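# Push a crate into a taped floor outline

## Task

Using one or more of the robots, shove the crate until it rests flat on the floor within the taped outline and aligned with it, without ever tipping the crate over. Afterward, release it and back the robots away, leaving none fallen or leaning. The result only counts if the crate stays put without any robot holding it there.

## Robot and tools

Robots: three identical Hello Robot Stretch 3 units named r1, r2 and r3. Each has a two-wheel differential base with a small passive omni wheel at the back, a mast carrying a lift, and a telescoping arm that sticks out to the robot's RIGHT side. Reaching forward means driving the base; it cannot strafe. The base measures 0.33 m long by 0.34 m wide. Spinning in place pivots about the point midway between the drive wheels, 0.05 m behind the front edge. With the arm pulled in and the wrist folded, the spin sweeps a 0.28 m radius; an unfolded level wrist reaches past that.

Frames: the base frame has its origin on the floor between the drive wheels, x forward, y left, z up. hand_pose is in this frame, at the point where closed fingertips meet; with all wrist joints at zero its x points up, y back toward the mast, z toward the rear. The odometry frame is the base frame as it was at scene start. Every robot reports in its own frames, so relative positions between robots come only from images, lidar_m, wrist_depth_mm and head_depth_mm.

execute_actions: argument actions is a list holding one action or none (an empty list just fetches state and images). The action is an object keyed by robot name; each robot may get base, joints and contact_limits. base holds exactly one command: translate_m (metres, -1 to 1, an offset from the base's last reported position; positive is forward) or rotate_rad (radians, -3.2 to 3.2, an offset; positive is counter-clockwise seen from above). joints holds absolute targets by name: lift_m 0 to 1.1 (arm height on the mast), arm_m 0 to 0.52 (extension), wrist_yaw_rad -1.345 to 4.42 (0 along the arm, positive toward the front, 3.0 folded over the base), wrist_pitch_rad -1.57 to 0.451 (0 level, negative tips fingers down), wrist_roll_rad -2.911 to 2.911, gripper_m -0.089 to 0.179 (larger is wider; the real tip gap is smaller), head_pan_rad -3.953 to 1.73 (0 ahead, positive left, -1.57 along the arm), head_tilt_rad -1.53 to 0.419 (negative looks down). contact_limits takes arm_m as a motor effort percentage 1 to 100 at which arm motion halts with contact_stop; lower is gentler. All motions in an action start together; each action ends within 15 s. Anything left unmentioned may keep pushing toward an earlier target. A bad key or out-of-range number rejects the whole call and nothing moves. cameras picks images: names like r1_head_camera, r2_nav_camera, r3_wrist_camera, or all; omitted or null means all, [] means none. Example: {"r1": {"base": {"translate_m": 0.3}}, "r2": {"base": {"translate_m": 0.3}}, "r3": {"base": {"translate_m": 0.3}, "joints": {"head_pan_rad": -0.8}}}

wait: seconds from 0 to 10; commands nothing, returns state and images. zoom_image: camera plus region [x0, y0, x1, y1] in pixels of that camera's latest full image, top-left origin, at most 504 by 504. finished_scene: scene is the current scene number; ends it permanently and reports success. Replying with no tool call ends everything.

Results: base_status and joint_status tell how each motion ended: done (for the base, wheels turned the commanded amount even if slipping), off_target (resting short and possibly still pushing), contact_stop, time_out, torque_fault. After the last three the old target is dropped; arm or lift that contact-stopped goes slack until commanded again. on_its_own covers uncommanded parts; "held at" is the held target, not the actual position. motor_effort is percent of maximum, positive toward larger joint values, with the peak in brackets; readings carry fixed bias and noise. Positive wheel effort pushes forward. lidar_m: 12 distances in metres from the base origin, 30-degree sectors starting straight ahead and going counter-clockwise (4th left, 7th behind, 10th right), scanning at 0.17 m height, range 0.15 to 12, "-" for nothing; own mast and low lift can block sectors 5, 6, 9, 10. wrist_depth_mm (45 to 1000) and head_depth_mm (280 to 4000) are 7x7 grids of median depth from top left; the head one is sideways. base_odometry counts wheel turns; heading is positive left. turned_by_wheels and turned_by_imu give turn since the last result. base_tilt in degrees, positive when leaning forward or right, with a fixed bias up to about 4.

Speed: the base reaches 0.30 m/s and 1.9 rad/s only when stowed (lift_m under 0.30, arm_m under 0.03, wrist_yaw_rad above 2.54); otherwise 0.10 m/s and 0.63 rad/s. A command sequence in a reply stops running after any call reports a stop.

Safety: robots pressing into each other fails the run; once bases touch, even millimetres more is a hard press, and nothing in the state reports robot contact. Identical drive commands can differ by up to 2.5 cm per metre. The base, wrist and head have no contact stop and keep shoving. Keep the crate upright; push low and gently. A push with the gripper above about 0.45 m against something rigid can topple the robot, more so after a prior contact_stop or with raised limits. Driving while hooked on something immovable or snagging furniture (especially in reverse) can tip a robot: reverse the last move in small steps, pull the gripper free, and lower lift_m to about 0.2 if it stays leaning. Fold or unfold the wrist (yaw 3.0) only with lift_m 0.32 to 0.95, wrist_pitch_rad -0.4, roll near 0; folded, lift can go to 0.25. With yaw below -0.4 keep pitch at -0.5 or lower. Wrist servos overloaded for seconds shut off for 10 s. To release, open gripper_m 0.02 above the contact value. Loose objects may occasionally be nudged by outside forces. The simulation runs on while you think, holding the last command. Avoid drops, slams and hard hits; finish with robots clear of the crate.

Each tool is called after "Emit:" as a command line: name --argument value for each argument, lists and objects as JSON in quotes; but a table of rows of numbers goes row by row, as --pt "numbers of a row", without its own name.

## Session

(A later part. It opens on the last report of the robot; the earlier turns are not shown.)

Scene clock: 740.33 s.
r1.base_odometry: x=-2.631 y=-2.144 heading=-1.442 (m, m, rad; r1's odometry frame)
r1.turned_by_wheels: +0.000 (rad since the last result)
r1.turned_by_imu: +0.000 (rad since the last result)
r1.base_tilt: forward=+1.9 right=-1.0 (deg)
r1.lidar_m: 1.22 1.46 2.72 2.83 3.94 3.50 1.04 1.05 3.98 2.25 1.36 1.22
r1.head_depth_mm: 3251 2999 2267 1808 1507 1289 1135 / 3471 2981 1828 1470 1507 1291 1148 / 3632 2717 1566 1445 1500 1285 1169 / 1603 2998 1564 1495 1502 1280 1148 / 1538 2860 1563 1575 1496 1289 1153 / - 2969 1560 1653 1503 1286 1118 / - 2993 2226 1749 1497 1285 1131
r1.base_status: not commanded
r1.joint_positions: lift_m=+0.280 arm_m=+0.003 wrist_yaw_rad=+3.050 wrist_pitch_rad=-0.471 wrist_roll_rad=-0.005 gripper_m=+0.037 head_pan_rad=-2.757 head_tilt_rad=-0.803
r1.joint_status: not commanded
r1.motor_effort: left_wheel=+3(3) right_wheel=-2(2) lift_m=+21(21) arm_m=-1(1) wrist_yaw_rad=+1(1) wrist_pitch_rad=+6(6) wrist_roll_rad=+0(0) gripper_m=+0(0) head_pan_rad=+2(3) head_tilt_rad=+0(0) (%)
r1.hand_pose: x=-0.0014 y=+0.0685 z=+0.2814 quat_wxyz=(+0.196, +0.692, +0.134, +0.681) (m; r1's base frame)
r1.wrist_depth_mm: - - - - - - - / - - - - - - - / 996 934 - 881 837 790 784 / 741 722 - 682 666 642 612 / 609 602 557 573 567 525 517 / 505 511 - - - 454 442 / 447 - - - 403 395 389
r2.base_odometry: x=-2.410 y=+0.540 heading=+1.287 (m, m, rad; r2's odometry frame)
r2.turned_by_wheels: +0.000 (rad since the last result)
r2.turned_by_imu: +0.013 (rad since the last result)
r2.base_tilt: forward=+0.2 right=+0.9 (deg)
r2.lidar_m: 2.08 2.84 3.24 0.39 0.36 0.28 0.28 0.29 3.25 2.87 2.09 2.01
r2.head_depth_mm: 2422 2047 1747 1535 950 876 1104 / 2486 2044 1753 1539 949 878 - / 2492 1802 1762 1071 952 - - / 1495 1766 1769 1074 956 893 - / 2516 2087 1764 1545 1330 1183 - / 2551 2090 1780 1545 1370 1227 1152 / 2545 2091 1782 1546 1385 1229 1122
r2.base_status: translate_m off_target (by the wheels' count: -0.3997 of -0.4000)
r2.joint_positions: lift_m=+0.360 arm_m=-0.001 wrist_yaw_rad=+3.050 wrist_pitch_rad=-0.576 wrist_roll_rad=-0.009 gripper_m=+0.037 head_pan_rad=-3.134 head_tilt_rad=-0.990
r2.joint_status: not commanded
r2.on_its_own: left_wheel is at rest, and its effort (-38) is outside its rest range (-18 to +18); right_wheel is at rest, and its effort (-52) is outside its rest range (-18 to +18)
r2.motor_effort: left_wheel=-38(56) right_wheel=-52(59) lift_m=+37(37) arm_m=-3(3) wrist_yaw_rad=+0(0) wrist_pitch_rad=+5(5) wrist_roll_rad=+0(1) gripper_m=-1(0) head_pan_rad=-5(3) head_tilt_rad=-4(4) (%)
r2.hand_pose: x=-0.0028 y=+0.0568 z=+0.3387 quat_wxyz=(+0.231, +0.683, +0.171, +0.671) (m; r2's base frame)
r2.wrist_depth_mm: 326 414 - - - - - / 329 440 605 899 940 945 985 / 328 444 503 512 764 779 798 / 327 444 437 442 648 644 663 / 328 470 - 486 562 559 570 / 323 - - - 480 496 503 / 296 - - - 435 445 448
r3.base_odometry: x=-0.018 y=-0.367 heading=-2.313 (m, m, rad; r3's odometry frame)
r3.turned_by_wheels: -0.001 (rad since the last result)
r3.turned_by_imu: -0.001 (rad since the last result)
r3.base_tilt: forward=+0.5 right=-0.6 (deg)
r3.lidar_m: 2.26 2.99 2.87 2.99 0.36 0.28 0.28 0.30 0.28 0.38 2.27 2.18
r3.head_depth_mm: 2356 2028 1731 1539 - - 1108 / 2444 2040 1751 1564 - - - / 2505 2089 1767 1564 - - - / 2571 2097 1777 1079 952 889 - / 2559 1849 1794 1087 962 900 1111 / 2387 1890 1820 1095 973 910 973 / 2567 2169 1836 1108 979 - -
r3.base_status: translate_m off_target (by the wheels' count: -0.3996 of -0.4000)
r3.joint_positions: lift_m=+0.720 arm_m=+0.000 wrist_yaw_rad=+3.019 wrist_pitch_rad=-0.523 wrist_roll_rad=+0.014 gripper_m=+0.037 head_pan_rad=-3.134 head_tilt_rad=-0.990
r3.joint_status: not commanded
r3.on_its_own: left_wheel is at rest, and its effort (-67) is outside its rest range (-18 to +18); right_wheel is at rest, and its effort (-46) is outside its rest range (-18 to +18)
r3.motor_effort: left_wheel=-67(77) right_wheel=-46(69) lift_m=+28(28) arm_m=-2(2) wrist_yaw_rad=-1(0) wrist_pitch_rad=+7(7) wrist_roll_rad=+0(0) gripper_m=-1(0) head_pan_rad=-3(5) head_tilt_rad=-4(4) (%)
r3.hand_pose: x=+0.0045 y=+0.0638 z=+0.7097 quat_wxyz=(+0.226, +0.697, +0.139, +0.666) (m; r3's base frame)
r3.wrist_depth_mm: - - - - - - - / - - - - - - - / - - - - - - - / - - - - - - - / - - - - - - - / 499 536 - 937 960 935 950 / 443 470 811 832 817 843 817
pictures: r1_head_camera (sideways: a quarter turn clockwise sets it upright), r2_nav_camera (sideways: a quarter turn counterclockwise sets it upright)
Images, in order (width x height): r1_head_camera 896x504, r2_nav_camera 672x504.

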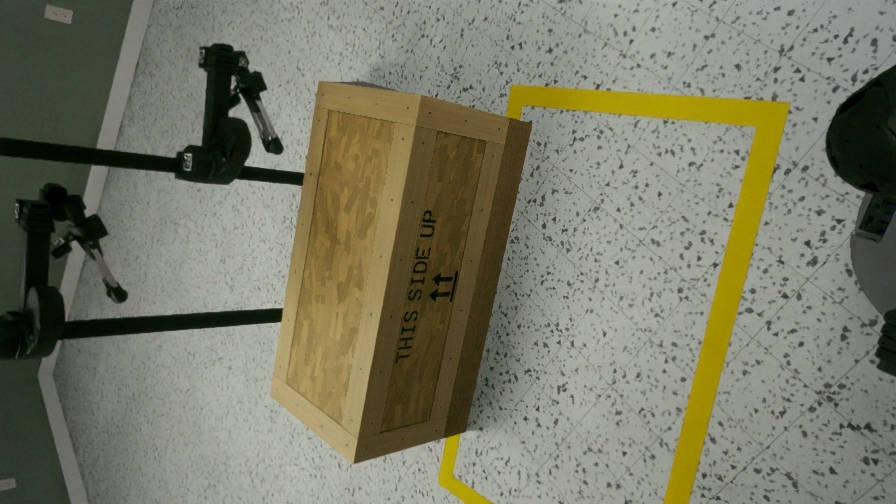

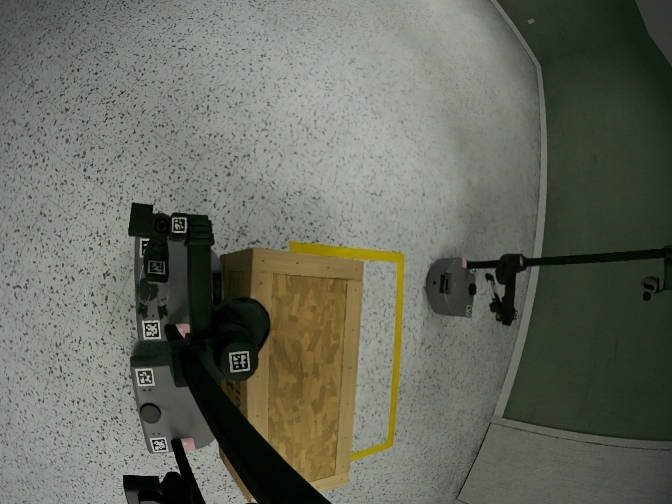

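Emit:
execute_actions --actions '[{"r3":{"base":{"translate_m":0.012}},"r2":{"base":{"translate_m":0.012}}}]' --cameras '[]'

Emit:
execute_actions --actions '[{"r3":{"base":{"rotate_rad":-0.17}},"r2":{"base":{"rotate_rad":-0.2}}}]' --cameras '[]'

Emit:
execute_actions --actions '[{"r3":{"base":{"translate_m":-0.2}},"r2":{"base":{"translate_m":-0.2}}}]' --cameras '["r1_head_camera","r2_nav_camera"]'

Scene clock: 760.10 s.
r1.base_odometry: x=-2.631 y=-2.144 heading=-1.442 (m, m, rad; r1's odometry frame)
r1.turned_by_wheels: +0.000 (rad since the last result)
r1.turned_by_imu: +0.000 (rad since the last result)
r1.base_tilt: forward=+1.9 right=-1.1 (deg)
r1.lidar_m: 1.22 1.46 2.73 2.82 3.94 3.50 1.04 1.05 4.00 2.25 1.36 1.22
r1.head_depth_mm: 3215 3014 2251 1811 1503 1295 1129 / 3476 2991 1846 1460 1510 1288 1148 / 3562 2757 1572 1447 1507 1287 1163 / 3736 2971 1557 1503 1501 1290 1152 / 1583 2875 1563 1574 1511 1288 1141 / - 2987 1570 1635 1493 1293 1131 / - 2940 2246 1738 1490 1283 1127
r1.base_status: not commanded
r1.joint_positions: lift_m=+0.280 arm_m=+0.003 wrist_yaw_rad=+3.050 wrist_pitch_rad=-0.471 wrist_roll_rad=-0.005 gripper_m=+0.037 head_pan_rad=-2.757 head_tilt_rad=-0.803
r1.joint_status: not commanded
r1.motor_effort: left_wheel=+3(4) right_wheel=-2(3) lift_m=+21(21) arm_m=-1(1) wrist_yaw_rad=+1(1) wrist_pitch_rad=+6(6) wrist_roll_rad=+0(0) gripper_m=+0(0) head_pan_rad=+3(4) head_tilt_rad=+0(0) (%)
r1.hand_pose: x=-0.0014 y=+0.0685 z=+0.2814 quat_wxyz=(+0.196, +0.692, +0.134, +0.681) (m; r1's base frame)
r1.wrist_depth_mm: - - - - - - - / - - - - - - - / - 949 - 882 855 817 772 / 746 733 - 695 658 630 595 / 609 595 568 552 562 532 519 / 495 506 - - - 451 434 / 448 - - - 398 404 387
r2.base_odometry: x=-2.407 y=+0.551 heading=+1.287 (m, m, rad; r2's odometry frame)
r2.turned_by_wheels: +0.000 (rad since the last result)
r2.turned_by_imu: -0.001 (rad since the last result)
r2.base_tilt: forward=+0.3 right=+0.9 (deg)
r2.lidar_m: 2.08 2.83 3.23 0.38 0.37 0.29 0.29 0.31 3.26 2.85 2.08 2.00
r2.head_depth_mm: 2426 2043 1746 1529 951 889 1133 / 2512 2043 1739 1067 952 881 - / 2344 1812 1761 1074 952 - - / 1506 1822 1758 1070 953 894 - / 2512 2087 1778 1542 1320 1179 - / 2533 2066 1764 1537 1372 1232 1154 / 2547 2089 1784 1565 1375 1228 1117
r2.base_status: done
r2.joint_positions: lift_m=+0.360 arm_m=-0.001 wrist_yaw_rad=+3.050 wrist_pitch_rad=-0.576 wrist_roll_rad=-0.009 gripper_m=+0.037 head_pan_rad=-3.134 head_tilt_rad=-0.990
r2.joint_status: not commanded
r2.motor_effort: left_wheel=-1(30) right_wheel=+1(42) lift_m=+36(36) arm_m=-3(3) wrist_yaw_rad=+1(0) wrist_pitch_rad=+5(5) wrist_roll_rad=+1(1) gripper_m=+0(0) head_pan_rad=-3(4) head_tilt_rad=-4(5) (%)
r2.hand_pose: x=-0.0028 y=+0.0568 z=+0.3387 quat_wxyz=(+0.231, +0.683, +0.171, +0.671) (m; r2's base frame)
r2.wrist_depth_mm: 340 438 - - - - - / 342 466 600 869 959 966 972 / 342 459 496 512 756 768 789 / 342 462 436 444 647 647 663 / 341 495 - 482 567 559 566 / 338 - - - 484 500 498 / 307 - - - 438 442 445
r3.base_odometry: x=-0.026 y=-0.376 heading=-2.313 (m, m, rad; r3's odometry frame)
r3.turned_by_wheels: +0.000 (rad since the last result)
r3.turned_by_imu: -0.001 (rad since the last result)
r3.base_tilt: forward=+0.4 right=-0.6 (deg)
r3.lidar_m: 2.26 2.98 2.87 2.98 0.37 0.29 0.29 0.31 0.28 0.39 2.26 2.17
r3.head_depth_mm: 2370 2018 1719 1542 - - 1107 / 2447 2039 1743 1559 - - - / 2494 2062 1770 1085 - - - / 2536 2085 1782 1079 954 899 - / 2358 1867 1793 1089 962 918 1108 / 1840 1913 1809 1100 971 924 974 / 2561 2152 1835 1107 981 - -
r3.base_status: done
r3.joint_positions: lift_m=+0.720 arm_m=+0.000 wrist_yaw_rad=+3.019 wrist_pitch_rad=-0.523 wrist_roll_rad=+0.014 gripper_m=+0.037 head_pan_rad=-3.134 head_tilt_rad=-0.990
r3.joint_status: not commanded
r3.motor_effort: left_wheel=+0(55) right_wheel=+0(42) lift_m=+28(28) arm_m=-2(2) wrist_yaw_rad=-1(0) wrist_pitch_rad=+7(7) wrist_roll_rad=+0(0) gripper_m=+0(0) head_pan_rad=-4(3) head_tilt_rad=-5(5) (%)
r3.hand_pose: x=+0.0045 y=+0.0638 z=+0.7097 quat_wxyz=(+0.226, +0.697, +0.139, +0.666) (m; r3's base frame)
r3.wrist_depth_mm: - - - - - - - / - - - - - - - / - - - - - - - / - - - - - - - / - - - - - - - / 502 559 - 924 949 951 950 / 451 486 823 836 806 831 836
pictures: none
No camera images: the call's "cameras" was empty. Leave "cameras" out to get every camera's image.

Scene clock: 761.30 s.
r1.base_odometry: x=-2.631 y=-2.144 heading=-1.442 (m, m, rad; r1's odometry frame)
r1.turned_by_wheels: +0.000 (rad since the last result)
r1.turned_by_imu: +0.000 (rad since the last result)
r1.base_tilt: forward=+1.8 right=-1.0 (deg)
r1.lidar_m: 1.23 1.47 2.72 2.83 3.94 3.49 1.04 1.05 4.01 2.24 1.37 1.22
r1.head_depth_mm: 3233 3017 2247 1806 1512 1292 1137 / 3468 3002 1755 1468 1500 1292 1152 / 3588 2597 1580 1439 1494 1290 1157 / 1560 2987 1559 1498 1490 1290 1146 / 1607 2835 1549 1589 1507 1289 1149 / - 2947 1565 1648 1506 1282 1127 / - 3005 2235 1751 1504 1283 1124
r1.base_status: not commanded
r1.joint_positions: lift_m=+0.280 arm_m=+0.003 wrist_yaw_rad=+3.050 wrist_pitch_rad=-0.471 wrist_roll_rad=-0.005 gripper_m=+0.037 head_pan_rad=-2.757 head_tilt_rad=-0.803
r1.joint_status: not commanded
r1.motor_effort: left_wheel=+2(3) right_wheel=-2(2) lift_m=+21(21) arm_m=-1(1) wrist_yaw_rad=-2(0) wrist_pitch_rad=+6(6) wrist_roll_rad=+0(0) gripper_m=+0(0) head_pan_rad=+3(3) head_tilt_rad=+0(1) (%)
r1.hand_pose: x=-0.0014 y=+0.0685 z=+0.2814 quat_wxyz=(+0.196, +0.692, +0.134, +0.681) (m; r1's base frame)
r1.wrist_depth_mm: - - - - - - - / - - - - - - - / - 942 - 864 857 820 768 / 762 725 - 678 659 659 617 / 609 576 561 560 546 529 522 / 506 502 - - - 452 443 / 444 - - - 409 395 380
r2.base_odometry: x=-2.407 y=+0.551 heading=+1.087 (m, m, rad; r2's odometry frame)
r2.turned_by_wheels: -0.200 (rad since the last result)
r2.turned_by_imu: -0.199 (rad since the last result)
r2.base_tilt: forward=+0.2 right=+0.9 (deg)
r2.lidar_m: 2.00 2.41 3.23 0.38 0.46 0.31 0.29 0.29 3.24 3.66 2.24 2.00
r2.head_depth_mm: 2419 2056 1754 1068 948 1024 998 / 2442 2066 1768 1069 950 887 - / 2473 2068 1770 1071 951 - - / 2504 2075 1775 1069 956 892 - / 2522 1822 1759 1078 956 906 - / 1509 1875 1781 1546 1357 1195 1151 / 2512 2113 1774 1555 1374 1234 1119
r2.base_status: done
r2.joint_positions: lift_m=+0.360 arm_m=-0.001 wrist_yaw_rad=+3.050 wrist_pitch_rad=-0.576 wrist_roll_rad=-0.009 gripper_m=+0.037 head_pan_rad=-3.134 head_tilt_rad=-0.990
r2.joint_status: not commanded
r2.motor_effort: left_wheel=+2(8) right_wheel=-2(7) lift_m=+37(36) arm_m=-3(3) wrist_yaw_rad=+0(0) wrist_pitch_rad=+5(5) wrist_roll_rad=+1(1) gripper_m=+0(0) head_pan_rad=-3(4) head_tilt_rad=-3(4) (%)
r2.hand_pose: x=-0.0028 y=+0.0568 z=+0.3387 quat_wxyz=(+0.231, +0.683, +0.171, +0.671) (m; r2's base frame)
r2.wrist_depth_mm: 443 626 - - - - - / 424 611 611 928 948 956 961 / 415 514 497 721 758 761 795 / 391 430 428 623 646 655 656 / 382 480 - 559 568 558 565 / 361 - - - 473 495 499 / 329 - - - 441 440 445
r3.base_odometry: x=-0.026 y=-0.376 heading=-2.483 (m, m, rad; r3's odometry frame)
r3.turned_by_wheels: -0.170 (rad since the last result)
r3.turned_by_imu: -0.168 (rad since the last result)
r3.base_tilt: forward=+0.4 right=-0.6 (deg)
r3.lidar_m: 2.18 2.67 2.87 2.89 2.84 0.31 0.29 0.29 0.38 0.27 2.39 2.17
r3.head_depth_mm: 2299 2035 1729 1536 - - 1106 / 2378 2060 1741 1328 - - - / 2440 2076 1771 1088 - - - / 2503 2108 1793 1073 954 887 - / 2544 2118 1792 1087 960 893 1121 / 2607 1968 1818 1095 968 905 991 / 2650 1848 1802 1592 979 - -
r3.base_status: done
r3.joint_positions: lift_m=+0.720 arm_m=+0.000 wrist_yaw_rad=+3.019 wrist_pitch_rad=-0.523 wrist_roll_rad=+0.014 gripper_m=+0.037 head_pan_rad=-3.134 head_tilt_rad=-0.990
r3.joint_status: not commanded
r3.motor_effort: left_wheel=+3(6) right_wheel=-3(7) lift_m=+28(28) arm_m=-1(2) wrist_yaw_rad=+0(1) wrist_pitch_rad=+7(7) wrist_roll_rad=+0(0) gripper_m=+0(2) head_pan_rad=-4(5) head_tilt_rad=-2(4) (%)
r3.hand_pose: x=+0.0045 y=+0.0638 z=+0.7097 quat_wxyz=(+0.226, +0.697, +0.139, +0.666) (m; r3's base frame)
r3.wrist_depth_mm: - - - - - - - / - - - - - - - / - - - - - - - / - - - - - - - / - - - - - - - / 936 938 - 933 971 941 945 / 447 557 807 825 843 837 851
pictures: none
No camera images: the call's "cameras" was empty. Leave "cameras" out to get every camera's image.

Scene clock: 765.57 s.
r1.base_odometry: x=-2.631 y=-2.144 heading=-1.442 (m, m, rad; r1's odometry frame)
r1.turned_by_wheels: +0.000 (rad since the last result)
r1.turned_by_imu: +0.000 (rad since the last result)
r1.base_tilt: forward=+1.9 right=-1.0 (deg)
r1.lidar_m: 1.22 1.46 2.72 2.83 3.94 3.49 0.87 0.88 1.11 2.24 1.37 1.22
r1.head_depth_mm: 3183 3028 2257 1822 1494 1291 1135 / 3464 3003 2186 1297 1448 1298 1153 / 3534 2840 1692 1294 1433 1290 1160 / 1412 2964 2280 1333 1469 1289 1147 / 3665 2809 1688 1359 1488 1285 1149 / 3711 2991 1555 1369 1497 1286 1123 / - 3025 2232 1475 1494 1285 1133
r1.base_status: not commanded
r1.joint_positions: lift_m=+0.280 arm_m=+0.003 wrist_yaw_rad=+3.050 wrist_pitch_rad=-0.471 wrist_roll_rad=-0.005 gripper_m=+0.037 head_pan_rad=-2.757 head_tilt_rad=-0.803
r1.joint_status: not commanded
r1.motor_effort: left_wheel=+4(4) right_wheel=-2(2) lift_m=+20(21) arm_m=-1(1) wrist_yaw_rad=+0(0) wrist_pitch_rad=+6(6) wrist_roll_rad=+0(0) gripper_m=+0(1) head_pan_rad=+3(3) head_tilt_rad=+1(0) (%)
r1.hand_pose: x=-0.0014 y=+0.0685 z=+0.2814 quat_wxyz=(+0.196, +0.692, +0.134, +0.681) (m; r1's base frame)
r1.wrist_depth_mm: - - - - - - - / - - - - - - - / - 940 - 861 830 802 777 / 734 701 - 692 658 635 617 / 592 590 560 555 566 537 508 / 516 508 - - - 461 442 / 443 - - - 404 395 387
r2.base_odometry: x=-2.500 y=+0.375 heading=+1.087 (m, m, rad; r2's odometry frame)
r2.turned_by_wheels: +0.000 (rad since the last result)
r2.turned_by_imu: +0.081 (rad since the last result)
r2.base_tilt: forward=+0.2 right=+0.9 (deg)
r2.lidar_m: 2.20 2.78 3.31 0.38 0.41 0.29 0.28 0.29 3.19 3.50 2.33 2.15
r2.head_depth_mm: 2323 2050 1749 1068 948 931 - / 2383 2050 1755 1071 951 878 - / 2416 2072 1758 1072 953 - - / 2472 1781 1696 1073 959 894 - / 2499 1701 1673 1075 955 892 - / 2374 2034 1774 1537 1348 1211 1149 / 2572 2086 1784 1557 1364 1233 1120
r2.base_status: translate_m off_target (by the wheels' count: -0.1997 of -0.2000)
r2.joint_positions: lift_m=+0.360 arm_m=-0.001 wrist_yaw_rad=+3.050 wrist_pitch_rad=-0.576 wrist_roll_rad=-0.009 gripper_m=+0.037 head_pan_rad=-3.134 head_tilt_rad=-0.991
r2.joint_status: not commanded
r2.on_its_own: left_wheel is at rest, and its effort (-56) is outside its rest range (-18 to +18); right_wheel is at rest, and its effort (-39) is outside its rest range (-18 to +18)
r2.motor_effort: left_wheel=-56(89) right_wheel=-39(64) lift_m=+36(37) arm_m=-3(3) wrist_yaw_rad=+0(0) wrist_pitch_rad=+5(5) wrist_roll_rad=+0(1) gripper_m=+1(0) head_pan_rad=-4(4) head_tilt_rad=-3(4) (%)
r2.hand_pose: x=-0.0029 y=+0.0568 z=+0.3387 quat_wxyz=(+0.231, +0.683, +0.171, +0.671) (m; r2's base frame)
r2.wrist_depth_mm: 381 523 - - - - - / 377 555 593 918 936 951 968 / 365 489 502 697 774 774 803 / 357 440 425 454 646 651 658 / 347 481 - 493 561 568 558 / 347 - - - 480 490 504 / 308 - - - 438 440 447
r3.base_odometry: x=+0.132 y=-0.254 heading=-2.484 (m, m, rad; r3's odometry frame)
r3.turned_by_wheels: -0.001 (rad since the last result)
r3.turned_by_imu: +0.065 (rad since the last result)
r3.base_tilt: forward=+0.4 right=-0.6 (deg)
r3.lidar_m: 2.38 3.01 2.95 2.99 2.59 0.29 0.28 0.29 0.27 0.26 2.52 2.34
r3.head_depth_mm: 2228 2031 1723 1532 - - 1110 / 2299 2052 1748 1327 - - - / 2353 2070 1761 1326 - - - / 2459 2113 1776 1080 956 890 - / 2518 2124 1796 1090 964 894 1107 / 2600 1778 1718 1094 970 906 987 / 2632 1756 1734 1107 975 - -
r3.base_status: translate_m off_target (by the wheels' count: -0.1997 of -0.2000)
r3.joint_positions: lift_m=+0.720 arm_m=+0.000 wrist_yaw_rad=+3.018 wrist_pitch_rad=-0.523 wrist_roll_rad=+0.014 gripper_m=+0.037 head_pan_rad=-3.134 head_tilt_rad=-0.991
r3.joint_status: not commanded
r3.on_its_own: left_wheel is at rest, and its effort (-52) is outside its rest range (-18 to +18); right_wheel is at rest, and its effort (-35) is outside its rest range (-18 to +18)
r3.motor_effort: left_wheel=-52(99) right_wheel=-35(81) lift_m=+27(28) arm_m=-1(1) wrist_yaw_rad=+0(1) wrist_pitch_rad=+7(7) wrist_roll_rad=+0(0) gripper_m=+1(0) head_pan_rad=-4(3) head_tilt_rad=-4(4) (%)
r3.hand_pose: x=+0.0046 y=+0.0638 z=+0.7097 quat_wxyz=(+0.226, +0.697, +0.139, +0.666) (m; r3's base frame)
r3.wrist_depth_mm: - - - - - - - / - - - - - - - / - - - - - - - / - - - - - - - / - - - - - - - / 930 930 - 926 960 947 945 / 445 512 810 835 820 839 832
pictures: r1_head_camera (sideways: a quarter turn clockwise sets it upright), r2_nav_camera (sideways: a quarter turn counterclockwise sets it upright)
Images, in order (width x height): r1_head_camera 896x504, r2_nav_camera 672x504.

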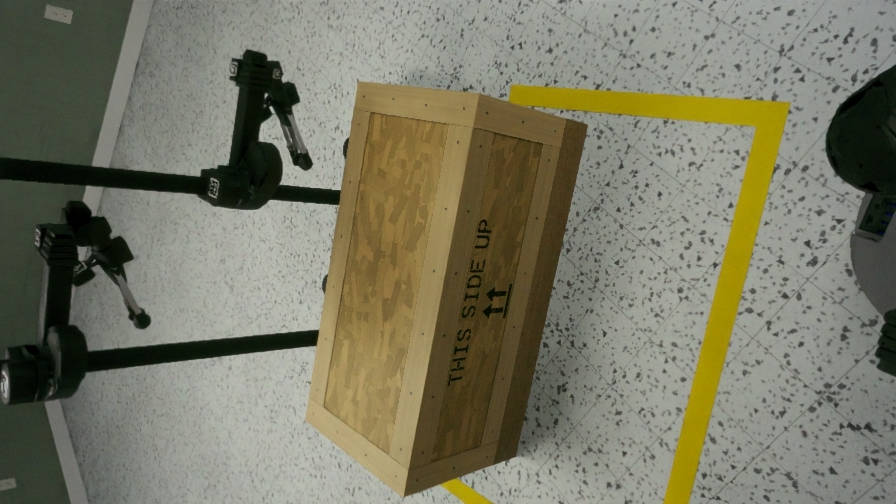

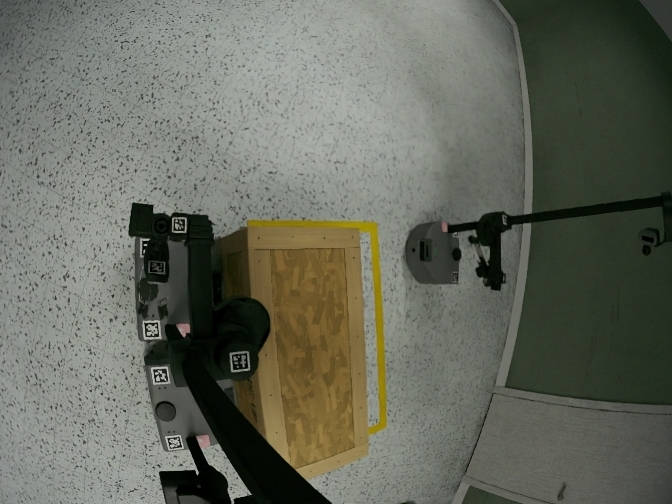

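Emit:
execute_actions --actions '[{"r3":{"base":{"translate_m":0.01}},"r2":{"base":{"translate_m":0.01}}}]' --cameras '[]'

Emit:
execute_actions --actions '[{"r3":{"base":{"rotate_rad":-0.13}},"r2":{"base":{"rotate_rad":-0.13}}}]' --cameras '[]'

Emit:
execute_actions --actions '[{"r3":{"base":{"translate_m":-0.16}},"r2":{"base":{"translate_m":-0.16}}}]' --cameras '["r1_head_camera","r2_nav_camera"]'

Scene clock: 781.27 s.
r1.base_odometry: x=-2.631 y=-2.144 heading=-1.442 (m, m, rad; r1's odometry frame)
r1.turned_by_wheels: +0.000 (rad since the last result)
r1.turned_by_imu: +0.000 (rad since the last result)
r1.base_tilt: forward=+1.9 right=-0.9 (deg)
r1.lidar_m: 1.23 1.46 2.72 2.83 3.93 3.50 0.87 0.89 1.11 2.24 1.37 1.22
r1.head_depth_mm: 3242 3035 2257 1814 1509 1288 1132 / 3478 3000 2201 1294 1438 1285 1155 / 3574 2885 1672 1298 1439 1292 1161 / 1416 2966 2248 1330 1466 1292 1144 / 3661 2745 1698 1352 1496 1292 1145 / 3615 2964 1548 1365 1491 1285 1128 / - 2938 2246 1482 1498 1277 1127
r1.base_status: not commanded
r1.joint_positions: lift_m=+0.280 arm_m=+0.003 wrist_yaw_rad=+3.050 wrist_pitch_rad=-0.471 wrist_roll_rad=-0.005 gripper_m=+0.037 head_pan_rad=-2.757 head_tilt_rad=-0.803
r1.joint_status: not commanded
r1.motor_effort: left_wheel=+3(3) right_wheel=-2(1) lift_m=+21(21) arm_m=-1(1) wrist_yaw_rad=-1(0) wrist_pitch_rad=+6(6) wrist_roll_rad=+0(0) gripper_m=+0(0) head_pan_rad=+3(3) head_tilt_rad=+1(1) (%)
r1.hand_pose: x=-0.0014 y=+0.0685 z=+0.2814 quat_wxyz=(+0.196, +0.692, +0.134, +0.681) (m; r1's base frame)
r1.wrist_depth_mm: - - - - - - - / - - - - - - - / 965 946 - 875 858 821 765 / 745 741 - 671 649 629 608 / 597 581 569 547 561 529 517 / 503 514 - - - 452 452 / 446 - - - 398 396 393
r2.base_odometry: x=-2.495 y=+0.383 heading=+1.087 (m, m, rad; r2's odometry frame)
r2.turned_by_wheels: +0.000 (rad since the last result)
r2.turned_by_imu: -0.001 (rad since the last result)
r2.base_tilt: forward=+0.2 right=+0.9 (deg)
r2.lidar_m: 2.19 2.76 3.28 0.38 0.42 0.30 0.29 0.30 3.19 3.48 2.33 2.15
r2.head_depth_mm: 2335 2058 1756 1067 944 966 - / 2367 2055 1758 1069 949 886 - / 2411 2064 1757 1072 950 - - / 2517 1775 1704 1067 951 890 - / 2511 1686 1687 1078 955 920 - / 2356 2023 1766 1540 1349 1208 1150 / 2512 2095 1785 1554 1370 1226 1123
r2.base_status: done
r2.joint_positions: lift_m=+0.360 arm_m=-0.001 wrist_yaw_rad=+3.050 wrist_pitch_rad=-0.576 wrist_roll_rad=-0.009 gripper_m=+0.037 head_pan_rad=-3.134 head_tilt_rad=-0.991
r2.joint_status: not commanded
r2.motor_effort: left_wheel=+1(45) right_wheel=+1(35) lift_m=+36(36) arm_m=-3(3) wrist_yaw_rad=+0(0) wrist_pitch_rad=+4(5) wrist_roll_rad=+1(1) gripper_m=+1(0) head_pan_rad=-4(4) head_tilt_rad=-3(4) (%)
r2.hand_pose: x=-0.0029 y=+0.0568 z=+0.3387 quat_wxyz=(+0.231, +0.683, +0.171, +0.671) (m; r2's base frame)
r2.wrist_depth_mm: 397 548 - - - - - / 387 565 598 941 938 957 958 / 379 503 506 709 759 768 789 / 371 444 423 456 651 654 657 / 360 491 - 498 572 560 571 / 344 - - - 479 494 491 / 320 - - - 436 442 441
r3.base_odometry: x=+0.124 y=-0.260 heading=-2.484 (m, m, rad; r3's odometry frame)
r3.turned_by_wheels: +0.000 (rad since the last result)
r3.turned_by_imu: -0.001 (rad since the last result)
r3.base_tilt: forward=+0.4 right=-0.6 (deg)
r3.lidar_m: 2.36 3.01 2.94 2.98 2.60 0.30 0.29 0.30 0.27 0.27 2.50 2.33
r3.head_depth_mm: 2254 2013 1735 1540 - - 1111 / 2310 2048 1741 1332 - - - / 2356 2072 1771 1087 - - - / 2444 2087 1772 1073 957 887 - / 2531 2149 1795 1083 960 895 1113 / 2618 1782 1716 1096 969 906 988 / 2656 1754 1758 1106 978 - -
r3.base_status: done
r3.joint_positions: lift_m=+0.720 arm_m=+0.000 wrist_yaw_rad=+3.018 wrist_pitch_rad=-0.523 wrist_roll_rad=+0.014 gripper_m=+0.037 head_pan_rad=-3.134 head_tilt_rad=-0.991
r3.joint_status: not commanded
r3.motor_effort: left_wheel=+0(41) right_wheel=+0(31) lift_m=+27(27) arm_m=-1(1) wrist_yaw_rad=-1(1) wrist_pitch_rad=+7(7) wrist_roll_rad=+0(0) gripper_m=+0(1) head_pan_rad=-4(3) head_tilt_rad=-4(4) (%)
r3.hand_pose: x=+0.0046 y=+0.0638 z=+0.7097 quat_wxyz=(+0.226, +0.697, +0.139, +0.666) (m; r3's base frame)
r3.wrist_depth_mm: - - - - - - - / - - - - - - - / - - - - - - - / - - - - - - - / - - - - - - - / 938 944 - 939 963 928 951 / 446 527 825 831 837 836 825
pictures: none
No camera images: the call's "cameras" was empty. Leave "cameras" out to get every camera's image.

Scene clock: 782.57 s.
r1.base_odometry: x=-2.631 y=-2.144 heading=-1.442 (m, m, rad; r1's odometry frame)
r1.turned_by_wheels: +0.000 (rad since the last result)
r1.turned_by_imu: +0.000 (rad since the last result)
r1.base_tilt: forward=+1.8 right=-0.9 (deg)
r1.lidar_m: 1.22 1.46 2.73 2.82 3.94 3.49 0.87 0.88 1.11 2.25 1.36 1.22
r1.head_depth_mm: 3286 3009 2256 1783 1510 1287 1133 / 3458 3036 2206 1303 1444 1292 1150 / 3679 1501 1717 1300 1434 1291 1160 / 1415 3003 2250 1328 1457 1293 1144 / 3698 2740 1726 1350 1496 1288 1152 / 3674 2981 1574 1373 1512 1285 1124 / - 2943 2245 1485 1500 1283 1129
r1.base_status: not commanded
r1.joint_positions: lift_m=+0.280 arm_m=+0.003 wrist_yaw_rad=+3.050 wrist_pitch_rad=-0.471 wrist_roll_rad=-0.005 gripper_m=+0.037 head_pan_rad=-2.757 head_tilt_rad=-0.803
r1.joint_status: not commanded
r1.motor_effort: left_wheel=+3(3) right_wheel=-1(2) lift_m=+21(21) arm_m=-1(1) wrist_yaw_rad=-1(0) wrist_pitch_rad=+6(6) wrist_roll_rad=+0(0) gripper_m=+0(0) head_pan_rad=+3(3) head_tilt_rad=+0(0) (%)
r1.hand_pose: x=-0.0014 y=+0.0685 z=+0.2814 quat_wxyz=(+0.196, +0.692, +0.134, +0.681) (m; r1's base frame)
r1.wrist_depth_mm: - - - - - - - / - - - - - - - / 992 952 - 878 830 810 790 / 751 728 - 682 653 641 618 / 611 588 576 563 556 522 514 / 507 508 - - - 459 453 / 452 - - - 397 396 391
r2.base_odometry: x=-2.495 y=+0.383 heading=+0.957 (m, m, rad; r2's odometry frame)
r2.turned_by_wheels: -0.130 (rad since the last result)
r2.turned_by_imu: -0.129 (rad since the last result)
r2.base_tilt: forward=+0.3 right=+0.9 (deg)
r2.lidar_m: 2.16 2.52 3.31 0.38 0.50 0.32 0.29 0.29 3.19 3.18 2.48 2.16
r2.head_depth_mm: 2296 2069 1754 1069 949 1037 - / 2359 2063 1753 1075 948 906 - / 2407 2060 1767 1068 955 - - / 2413 2064 1766 1075 957 896 - / 2475 1979 1663 1072 956 897 - / 2516 1711 1670 1556 976 913 1147 / 2395 1993 1766 1549 1372 1229 1116
r2.base_status: done
r2.joint_positions: lift_m=+0.360 arm_m=-0.001 wrist_yaw_rad=+3.050 wrist_pitch_rad=-0.576 wrist_roll_rad=-0.009 gripper_m=+0.037 head_pan_rad=-3.134 head_tilt_rad=-0.991
r2.joint_status: not commanded
r2.motor_effort: left_wheel=+4(7) right_wheel=-2(6) lift_m=+35(36) arm_m=-3(3) wrist_yaw_rad=+0(1) wrist_pitch_rad=+4(5) wrist_roll_rad=+1(0) gripper_m=+0(1) head_pan_rad=-3(3) head_tilt_rad=-4(4) (%)
r2.hand_pose: x=-0.0029 y=+0.0568 z=+0.3387 quat_wxyz=(+0.231, +0.683, +0.171, +0.671) (m; r2's base frame)
r2.wrist_depth_mm: 506 - - - - - - / 471 891 617 914 957 966 977 / 448 501 502 749 762 765 785 / 420 417 424 628 650 656 651 / 402 470 - 566 573 562 565 / 380 - - - 476 491 501 / 335 - - - 435 441 447
r3.base_odometry: x=+0.124 y=-0.260 heading=-2.614 (m, m, rad; r3's odometry frame)
r3.turned_by_wheels: -0.130 (rad since the last result)
r3.turned_by_imu: -0.129 (rad since the last result)
r3.base_tilt: forward=+0.4 right=-0.6 (deg)
r3.lidar_m: 2.34 2.76 2.94 2.94 2.75 0.31 0.29 0.29 0.36 0.26 2.66 2.33
r3.head_depth_mm: 2208 2025 1732 1537 - - 1111 / 2265 2048 1748 1530 - - - / 2305 2069 1768 1087 - - - / 2378 2092 1775 1077 950 888 - / 2433 2113 1799 1090 963 895 1123 / 2503 2147 1772 1571 969 908 987 / 2538 1752 1709 1586 978 - -
r3.base_status: done
r3.joint_positions: lift_m=+0.720 arm_m=+0.000 wrist_yaw_rad=+3.018 wrist_pitch_rad=-0.523 wrist_roll_rad=+0.014 gripper_m=+0.037 head_pan_rad=-3.134 head_tilt_rad=-0.991
r3.joint_status: not commanded
r3.motor_effort: left_wheel=+2(8) right_wheel=-3(6) lift_m=+27(27) arm_m=-2(2) wrist_yaw_rad=-1(1) wrist_pitch_rad=+7(7) wrist_roll_rad=+0(0) gripper_m=+1(1) head_pan_rad=-3(4) head_tilt_rad=-3(4) (%)
r3.hand_pose: x=+0.0046 y=+0.0638 z=+0.7097 quat_wxyz=(+0.226, +0.697, +0.139, +0.666) (m; r3's base frame)
r3.wrist_depth_mm: - - - - - - - / - - - - - - - / - - - - - - - / - - - - - - - / - - - - - - - / 938 924 - 931 974 957 943 / 453 822 818 827 823 823 842
pictures: none
No camera images: the call's "cameras" was empty. Leave "cameras" out to get every camera's image.

Scene clock: 786.53 s.
r1.base_odometry: x=-2.631 y=-2.144 heading=-1.442 (m, m, rad; r1's odometry frame)
r1.turned_by_wheels: +0.000 (rad since the last result)
r1.turned_by_imu: +0.000 (rad since the last result)
r1.base_tilt: forward=+1.9 right=-1.0 (deg)
r1.lidar_m: 1.22 1.46 2.74 2.83 3.95 3.50 0.78 0.78 0.93 2.25 1.37 1.22
r1.head_depth_mm: 3264 3024 2258 1791 1505 1286 1130 / 3471 3023 2035 1295 1389 1290 1161 / 3525 2745 1575 1254 1318 1281 1158 / 3742 2975 2239 1255 1369 1286 1154 / 3888 2871 2228 1256 1399 1280 1148 / 1177 2860 2172 1268 1432 1279 1132 / - 2974 2240 1288 1442 1275 1127
r1.base_status: not commanded
r1.joint_positions: lift_m=+0.280 arm_m=+0.003 wrist_yaw_rad=+3.050 wrist_pitch_rad=-0.471 wrist_roll_rad=-0.005 gripper_m=+0.037 head_pan_rad=-2.757 head_tilt_rad=-0.803
r1.joint_status: not commanded
r1.motor_effort: left_wheel=+2(4) right_wheel=-1(2) lift_m=+21(21) arm_m=-1(1) wrist_yaw_rad=-1(0) wrist_pitch_rad=+6(6) wrist_roll_rad=+0(0) gripper_m=+0(0) head_pan_rad=+2(3) head_tilt_rad=+0(0) (%)
r1.hand_pose: x=-0.0014 y=+0.0685 z=+0.2814 quat_wxyz=(+0.196, +0.692, +0.134, +0.681) (m; r1's base frame)
r1.wrist_depth_mm: - - - - - - - / - - - - - - - / - 946 - 867 855 842 758 / 731 723 - 686 669 641 618 / 604 582 569 559 563 532 524 / 503 509 - - - 454 443 / 443 - - - 400 395 389
r2.base_odometry: x=-2.587 y=+0.253 heading=+0.956 (m, m, rad; r2's odometry frame)
r2.turned_by_wheels: -0.001 (rad since the last result)
r2.turned_by_imu: +0.070 (rad since the last result)
r2.base_tilt: forward=+0.4 right=+0.9 (deg)
r2.lidar_m: 2.28 2.78 3.33 0.38 0.48 0.30 0.28 0.28 3.15 3.24 2.52 2.27
r2.head_depth_mm: 2273 2059 1751 1072 949 1024 - / 2290 2061 1760 1065 950 895 - / 2363 2059 1760 1069 951 - - / 2408 2012 1690 1072 952 891 - / 2468 1678 1615 1534 957 899 - / 2486 1375 1663 1548 970 897 1154 / 2373 2031 1782 1554 1367 1239 1118
r2.base_status: translate_m off_target (by the wheels' count: -0.1596 of -0.1600)
r2.joint_positions: lift_m=+0.360 arm_m=-0.001 wrist_yaw_rad=+3.051 wrist_pitch_rad=-0.576 wrist_roll_rad=-0.009 gripper_m=+0.037 head_pan_rad=-3.134 head_tilt_rad=-0.992
r2.joint_status: not commanded
r2.on_its_own: left_wheel is at rest, and its effort (-64) is outside its rest range (-18 to +18); right_wheel is at rest, and its effort (-47) is outside its rest range (-18 to +18)
r2.motor_effort: left_wheel=-64(86) right_wheel=-47(61) lift_m=+36(35) arm_m=-3(3) wrist_yaw_rad=+0(0) wrist_pitch_rad=+5(5) wrist_roll_rad=+1(1) gripper_m=+0(0) head_pan_rad=-4(4) head_tilt_rad=-4(4) (%)
r2.hand_pose: x=-0.0029 y=+0.0568 z=+0.3387 quat_wxyz=(+0.231, +0.683, +0.171, +0.671) (m; r2's base frame)
r2.wrist_depth_mm: 486 - - - - - - / 460 765 612 919 939 950 972 / 436 501 494 764 762 789 783 / 410 420 422 636 650 659 658 / 389 460 - 562 572 558 563 / 368 - - - 472 496 498 / 325 - - - 440 449 443
r3.base_odometry: x=+0.262 y=-0.179 heading=-2.614 (m, m, rad; r3's odometry frame)
r3.turned_by_wheels: +0.000 (rad since the last result)
r3.turned_by_imu: +0.052 (rad since the last result)
r3.base_tilt: forward=+0.4 right=-0.6 (deg)
r3.lidar_m: 2.49 3.02 2.97 2.98 2.53 0.30 0.28 0.28 0.34 0.25 0.41 2.47
r3.head_depth_mm: 2091 2022 1718 1551 - - 1082 / 2191 2039 1744 1559 - - - / 2279 2064 1761 1088 - - - / 2328 2086 1785 1077 955 887 - / 2379 2137 1792 1088 962 894 1126 / 2471 2130 1730 1579 968 909 990 / 2497 2001 1624 1594 977 - -
r3.base_status: translate_m off_target (by the wheels' count: -0.1598 of -0.1600)
r3.joint_positions: lift_m=+0.720 arm_m=+0.000 wrist_yaw_rad=+3.018 wrist_pitch_rad=-0.523 wrist_roll_rad=+0.014 gripper_m=+0.037 head_pan_rad=-3.134 head_tilt_rad=-0.991
r3.joint_status: not commanded
r3.on_its_own: left_wheel is at rest, and its effort (-44) is outside its rest range (-18 to +18); right_wheel is at rest, and its effort (-33) is outside its rest range (-18 to +18)
r3.motor_effort: left_wheel=-44(94) right_wheel=-33(77) lift_m=+27(27) arm_m=-2(2) wrist_yaw_rad=+0(0) wrist_pitch_rad=+7(7) wrist_roll_rad=+0(0) gripper_m=+1(0) head_pan_rad=-5(4) head_tilt_rad=-4(3) (%)
r3.hand_pose: x=+0.0046 y=+0.0637 z=+0.7097 quat_wxyz=(+0.226, +0.697, +0.139, +0.666) (m; r3's base frame)
r3.wrist_depth_mm: - - - - - - - / - - - - - - - / - - - - - - - / - - - - - - - / - - - - - - - / 944 937 - 937 955 933 937 / 450 835 815 826 820 837 843
pictures: r1_head_camera (sideways: a quarter turn clockwise sets it upright), r2_nav_camera (sideways: a quarter turn counterclockwise sets it upright)
Images, in order (width x height): r1_head_camera 896x504, r2_nav_camera 672x504.

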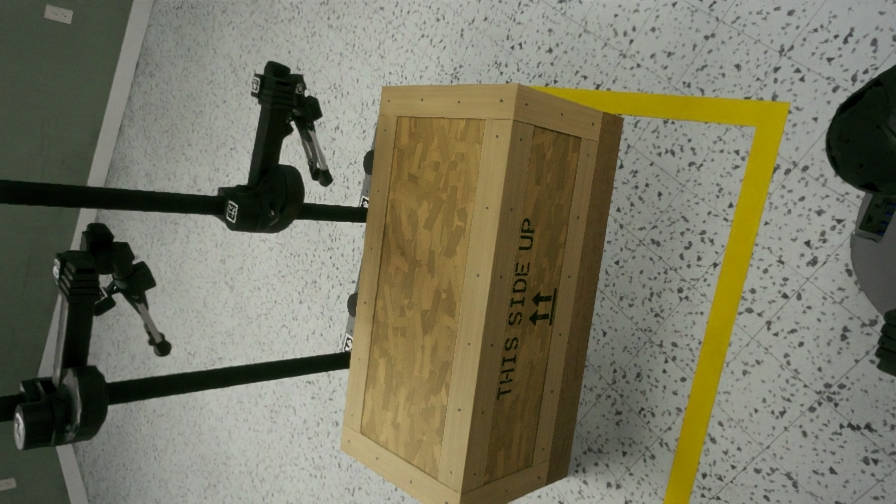

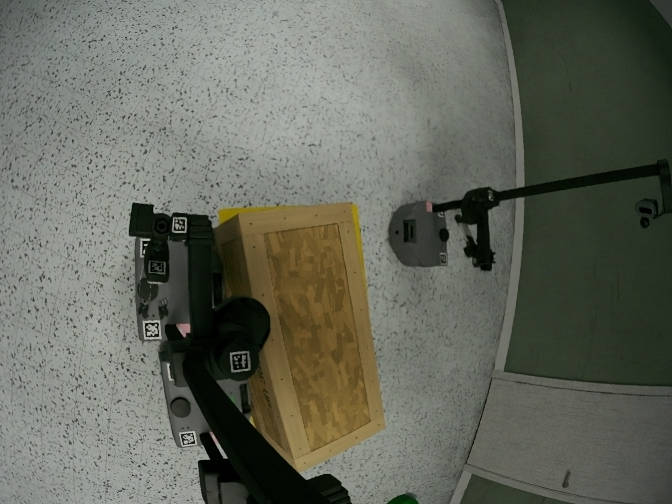

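Emit:
execute_actions --actions '[{"r3":{"base":{"translate_m":0.015}},"r2":{"base":{"translate_m":0.25}},"r1":{"base":{"rotate_rad":-0.41},"joints":{"head_pan_rad":-2.6}}}]' --cameras '[]'

Emit:
execute_actions --actions '[{"r3":{"base":{"rotate_rad":0.1}},"r2":{"base":{"rotate_rad":0.36}},"r1":{"base":{"translate_m":-0.6}}}]' --cameras '["r1_nav_camera"]'

Scene clock: 823.37 s.
r1.base_odometry: x=-2.631 y=-2.144 heading=-1.852 (m, m, rad; r1's odometry frame)
r1.turned_by_wheels: -0.410 (rad since the last result)
r1.turned_by_imu: -0.410 (rad since the last result)
r1.base_tilt: forward=+1.9 right=-1.0 (deg)
r1.lidar_m: 1.22 1.25 1.59 3.56 4.76 3.74 3.48 0.77 0.79 1.02 1.89 1.30
r1.head_depth_mm: 3010 3039 2276 1806 1502 1289 1128 / 3117 3008 2271 1819 1495 1295 1152 / 3250 2983 2277 1786 1470 1288 1148 / 3437 2971 1967 1260 1357 1281 1150 / 3561 1582 1907 1256 1334 1282 1152 / 3659 2964 2233 1258 1314 1287 1127 / 3651 2837 2217 1253 1297 1292 1117
r1.base_status: done
r1.joint_positions: lift_m=+0.280 arm_m=+0.003 wrist_yaw_rad=+3.050 wrist_pitch_rad=-0.471 wrist_roll_rad=-0.005 gripper_m=+0.037 head_pan_rad=-2.607 head_tilt_rad=-0.803
r1.joint_status: all done
r1.motor_effort: left_wheel=+3(11) right_wheel=-2(9) lift_m=+21(20) arm_m=-1(1) wrist_yaw_rad=-1(1) wrist_pitch_rad=+6(6) wrist_roll_rad=+0(0) gripper_m=+0(0) head_pan_rad=+3(15) head_tilt_rad=+0(0) (%)
r1.hand_pose: x=-0.0014 y=+0.0685 z=+0.2814 quat_wxyz=(+0.196, +0.692, +0.134, +0.681) (m; r1's base frame)
r1.wrist_depth_mm: - - - - - - - / - - - - - - - / 997 909 - 860 862 786 779 / 761 737 - 695 645 654 623 / 597 580 559 563 573 527 515 / 507 515 - - - 462 441 / 446 - - - 401 393 385
r2.base_odometry: x=-2.443 y=+0.457 heading=+0.956 (m, m, rad; r2's odometry frame)
r2.turned_by_wheels: +0.000 (rad since the last result)
r2.turned_by_imu: +0.001 (rad since the last result)
r2.base_tilt: forward=+0.2 right=+0.9 (deg)
r2.lidar_m: 2.05 2.50 3.24 3.26 0.47 0.57 0.52 0.52 3.26 3.58 2.25 2.04
r2.head_depth_mm: 2374 2042 1220 1068 1173 1073 - / 2404 2061 1220 1071 1193 1226 - / 2481 2049 1229 1078 1209 - - / 2487 2048 1765 1079 1166 1243 - / 2515 1783 1744 1079 1114 1230 - / 1502 1832 1772 1466 1355 1228 1146 / 2527 2075 1771 1542 1381 1230 1117
r2.base_status: done
r2.joint_positions: lift_m=+0.360 arm_m=-0.001 wrist_yaw_rad=+3.051 wrist_pitch_rad=-0.576 wrist_roll_rad=-0.009 gripper_m=+0.037 head_pan_rad=-3.134 head_tilt_rad=-0.992
r2.joint_status: not commanded
r2.motor_effort: left_wheel=-1(52) right_wheel=+0(41) lift_m=+36(36) arm_m=-3(3) wrist_yaw_rad=+0(0) wrist_pitch_rad=+5(4) wrist_roll_rad=+1(1) gripper_m=+0(0) head_pan_rad=-4(4) head_tilt_rad=-4(4) (%)
r2.hand_pose: x=-0.0029 y=+0.0568 z=+0.3387 quat_wxyz=(+0.231, +0.683, +0.171, +0.671) (m; r2's base frame)
r2.wrist_depth_mm: - - - - - - - / 572 583 918 915 926 959 974 / 491 507 757 764 763 767 773 / 415 493 638 644 636 652 652 / 411 469 - 569 563 560 572 / 466 - - - 475 494 496 / 433 - - - 436 445 447
r3.base_odometry: x=+0.249 y=-0.187 heading=-2.614 (m, m, rad; r3's odometry frame)
r3.turned_by_wheels: +0.000 (rad since the last result)
r3.turned_by_imu: -0.001 (rad since the last result)
r3.base_tilt: forward=+0.4 right=-0.6 (deg)
r3.lidar_m: 2.48 3.01 2.97 2.99 2.54 0.32 0.29 0.29 0.36 3.56 0.34 2.46
r3.head_depth_mm: 2104 2031 1725 1542 - - 1082 / 2180 2036 1754 1552 - - - / 2271 2076 1771 1086 - - - / 2324 2090 1772 1077 952 892 - / 2403 2129 1798 1086 964 892 1123 / 2458 2136 1740 1577 970 905 1126 / 2528 2018 1644 1590 976 - -
r3.base_status: done
r3.joint_positions: lift_m=+0.720 arm_m=+0.000 wrist_yaw_rad=+3.018 wrist_pitch_rad=-0.523 wrist_roll_rad=+0.014 gripper_m=+0.037 head_pan_rad=-3.134 head_tilt_rad=-0.991
r3.joint_status: not commanded
r3.motor_effort: left_wheel=+0(33) right_wheel=+1(26) lift_m=+27(27) arm_m=-2(2) wrist_yaw_rad=-1(1) wrist_pitch_rad=+7(7) wrist_roll_rad=+0(0) gripper_m=+1(0) head_pan_rad=-3(4) head_tilt_rad=-3(3) (%)
r3.hand_pose: x=+0.0046 y=+0.0637 z=+0.7097 quat_wxyz=(+0.226, +0.697, +0.139, +0.666) (m; r3's base frame)
r3.wrist_depth_mm: - - - - - - - / - - - - - - - / - - - - - - - / - - - - - - - / - - - - - - - / 927 934 - 922 969 942 942 / 468 824 819 820 831 832 831
pictures: none
No camera images: the call's "cameras" was empty. Leave "cameras" out to get every camera's image.

Scene clock: 827.00 s.
r1.base_odometry: x=-2.465 y=-1.567 heading=-1.852 (m, m, rad; r1's odometry frame)
r1.turned_by_wheels: +0.000 (rad since the last result)
r1.turned_by_imu: +0.001 (rad since the last result)
r1.base_tilt: forward=+1.9 right=-1.1 (deg)
r1.lidar_m: 1.81 1.84 2.37 4.62 4.54 3.14 2.93 2.98 0.32 0.38 0.86 1.93
r1.head_depth_mm: 2519 2771 2241 1799 1507 1299 1132 / 2614 2855 2246 1802 1497 1307 1149 / 2679 2922 2258 1799 1507 1296 1153 / 2864 2986 2249 1808 1498 1282 1150 / 2948 2996 2239 1750 1495 1288 1147 / 3148 2945 2030 1559 1072 931 973 / 3338 2994 1220 1652 1040 896 881
r1.base_status: done
r1.joint_positions: lift_m=+0.280 arm_m=+0.003 wrist_yaw_rad=+3.050 wrist_pitch_rad=-0.471 wrist_roll_rad=-0.005 gripper_m=+0.037 head_pan_rad=-2.607 head_tilt_rad=-0.803
r1.joint_status: not commanded
r1.motor_effort: left_wheel=+4(11) right_wheel=-2(10) lift_m=+21(21) arm_m=-1(1) wrist_yaw_rad=-1(1) wrist_pitch_rad=+6(6) wrist_roll_rad=+0(0) gripper_m=+0(0) head_pan_rad=+3(4) head_tilt_rad=+1(1) (%)
r1.hand_pose: x=-0.0014 y=+0.0685 z=+0.2814 quat_wxyz=(+0.196, +0.692, +0.134, +0.681) (m; r1's base frame)
r1.wrist_depth_mm: - - - - - - - / - - - - - - - / 991 915 - 862 839 822 773 / 722 721 - 677 663 653 608 / 602 593 571 556 566 530 521 / 504 515 - - - 456 441 / 444 - - - 400 389 391
r2.base_odometry: x=-2.443 y=+0.457 heading=+1.316 (m, m, rad; r2's odometry frame)
r2.turned_by_wheels: +0.360 (rad since the last result)
r2.turned_by_imu: +0.356 (rad since the last result)
r2.base_tilt: forward=+0.1 right=+0.9 (deg)
r2.lidar_m: 2.27 3.26 3.22 0.47 0.47 0.52 0.52 4.77 3.23 2.48 2.04 2.04
r2.head_depth_mm: 2457 2046 1740 1070 1036 1217 - / 2497 2055 1767 1068 1081 1253 - / 2483 2056 1749 1072 1127 - - / 2514 2062 1547 1490 1299 1241 - / 2423 1303 1546 1516 1358 1230 - / 2452 1934 1774 1539 1370 1227 1150 / 2523 2061 1777 1552 1376 1226 1120
r2.base_status: done
r2.joint_positions: lift_m=+0.360 arm_m=-0.001 wrist_yaw_rad=+3.051 wrist_pitch_rad=-0.576 wrist_roll_rad=-0.009 gripper_m=+0.037 head_pan_rad=-3.134 head_tilt_rad=-0.992
r2.joint_status: not commanded
r2.motor_effort: left_wheel=-2(6) right_wheel=+2(7) lift_m=+36(35) arm_m=-3(3) wrist_yaw_rad=+1(0) wrist_pitch_rad=+5(5) wrist_roll_rad=+1(1) gripper_m=+0(1) head_pan_rad=-3(4) head_tilt_rad=-4(4) (%)
r2.hand_pose: x=-0.0029 y=+0.0568 z=+0.3387 quat_wxyz=(+0.231, +0.683, +0.171, +0.671) (m; r2's base frame)
r2.wrist_depth_mm: 553 687 - - - - - / 558 611 661 939 931 948 969 / 519 494 702 759 764 781 785 / 556 504 635 636 648 647 654 / 540 544 - 569 560 560 567 / 477 - - - 484 502 497 / 431 - - - 439 446 445
r3.base_odometry: x=+0.249 y=-0.187 heading=-2.514 (m, m, rad; r3's odometry frame)
r3.turned_by_wheels: +0.100 (rad since the last result)
r3.turned_by_imu: +0.098 (rad since the last result)
r3.base_tilt: forward=+0.4 right=-0.5 (deg)
r3.lidar_m: 2.50 3.13 2.97 3.02 2.43 0.31 0.29 0.30 0.39 3.81 0.34 2.46
r3.head_depth_mm: 2147 2017 1726 1552 - - 1084 / 2243 2042 1746 1571 - - - / 2319 2079 1755 1086 - - - / 2380 2090 1776 1077 956 890 - / 2496 2117 1796 1083 960 892 1123 / 2576 2138 1808 1094 969 905 1127 / 2643 2168 1827 1592 980 - -
r3.base_status: done
r3.joint_positions: lift_m=+0.720 arm_m=+0.000 wrist_yaw_rad=+3.018 wrist_pitch_rad=-0.523 wrist_roll_rad=+0.014 gripper_m=+0.037 head_pan_rad=-3.134 head_tilt_rad=-0.991
r3.joint_status: not commanded
r3.motor_effort: left_wheel=-2(8) right_wheel=+3(7) lift_m=+27(27) arm_m=-2(1) wrist_yaw_rad=+0(0) wrist_pitch_rad=+7(7) wrist_roll_rad=+0(0) gripper_m=+1(0) head_pan_rad=-3(4) head_tilt_rad=-4(3) (%)
r3.hand_pose: x=+0.0046 y=+0.0637 z=+0.7097 quat_wxyz=(+0.226, +0.697, +0.139, +0.666) (m; r3's base frame)
r3.wrist_depth_mm: - - - - - - - / - - - - - - - / - - - - - - - / - - - - - - - / - - - - - - - / 921 917 - 952 966 946 953 / 448 706 812 823 830 840 835
pictures: r1_nav_camera (sideways: a quarter turn counterclockwise sets it upright)
Images, in order (width x height): r1_nav_camera 672x504.

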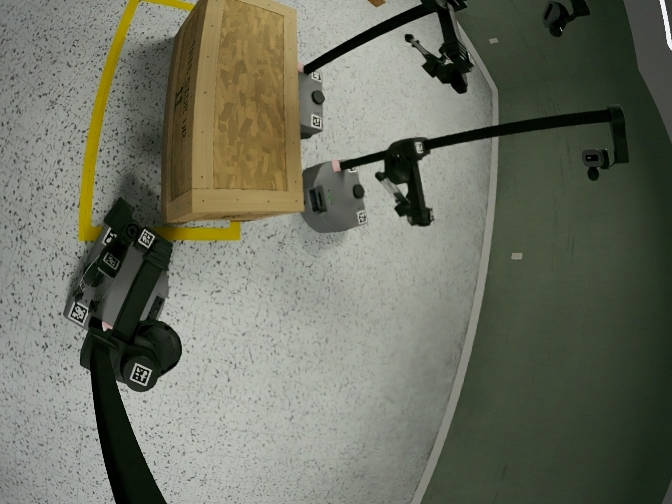

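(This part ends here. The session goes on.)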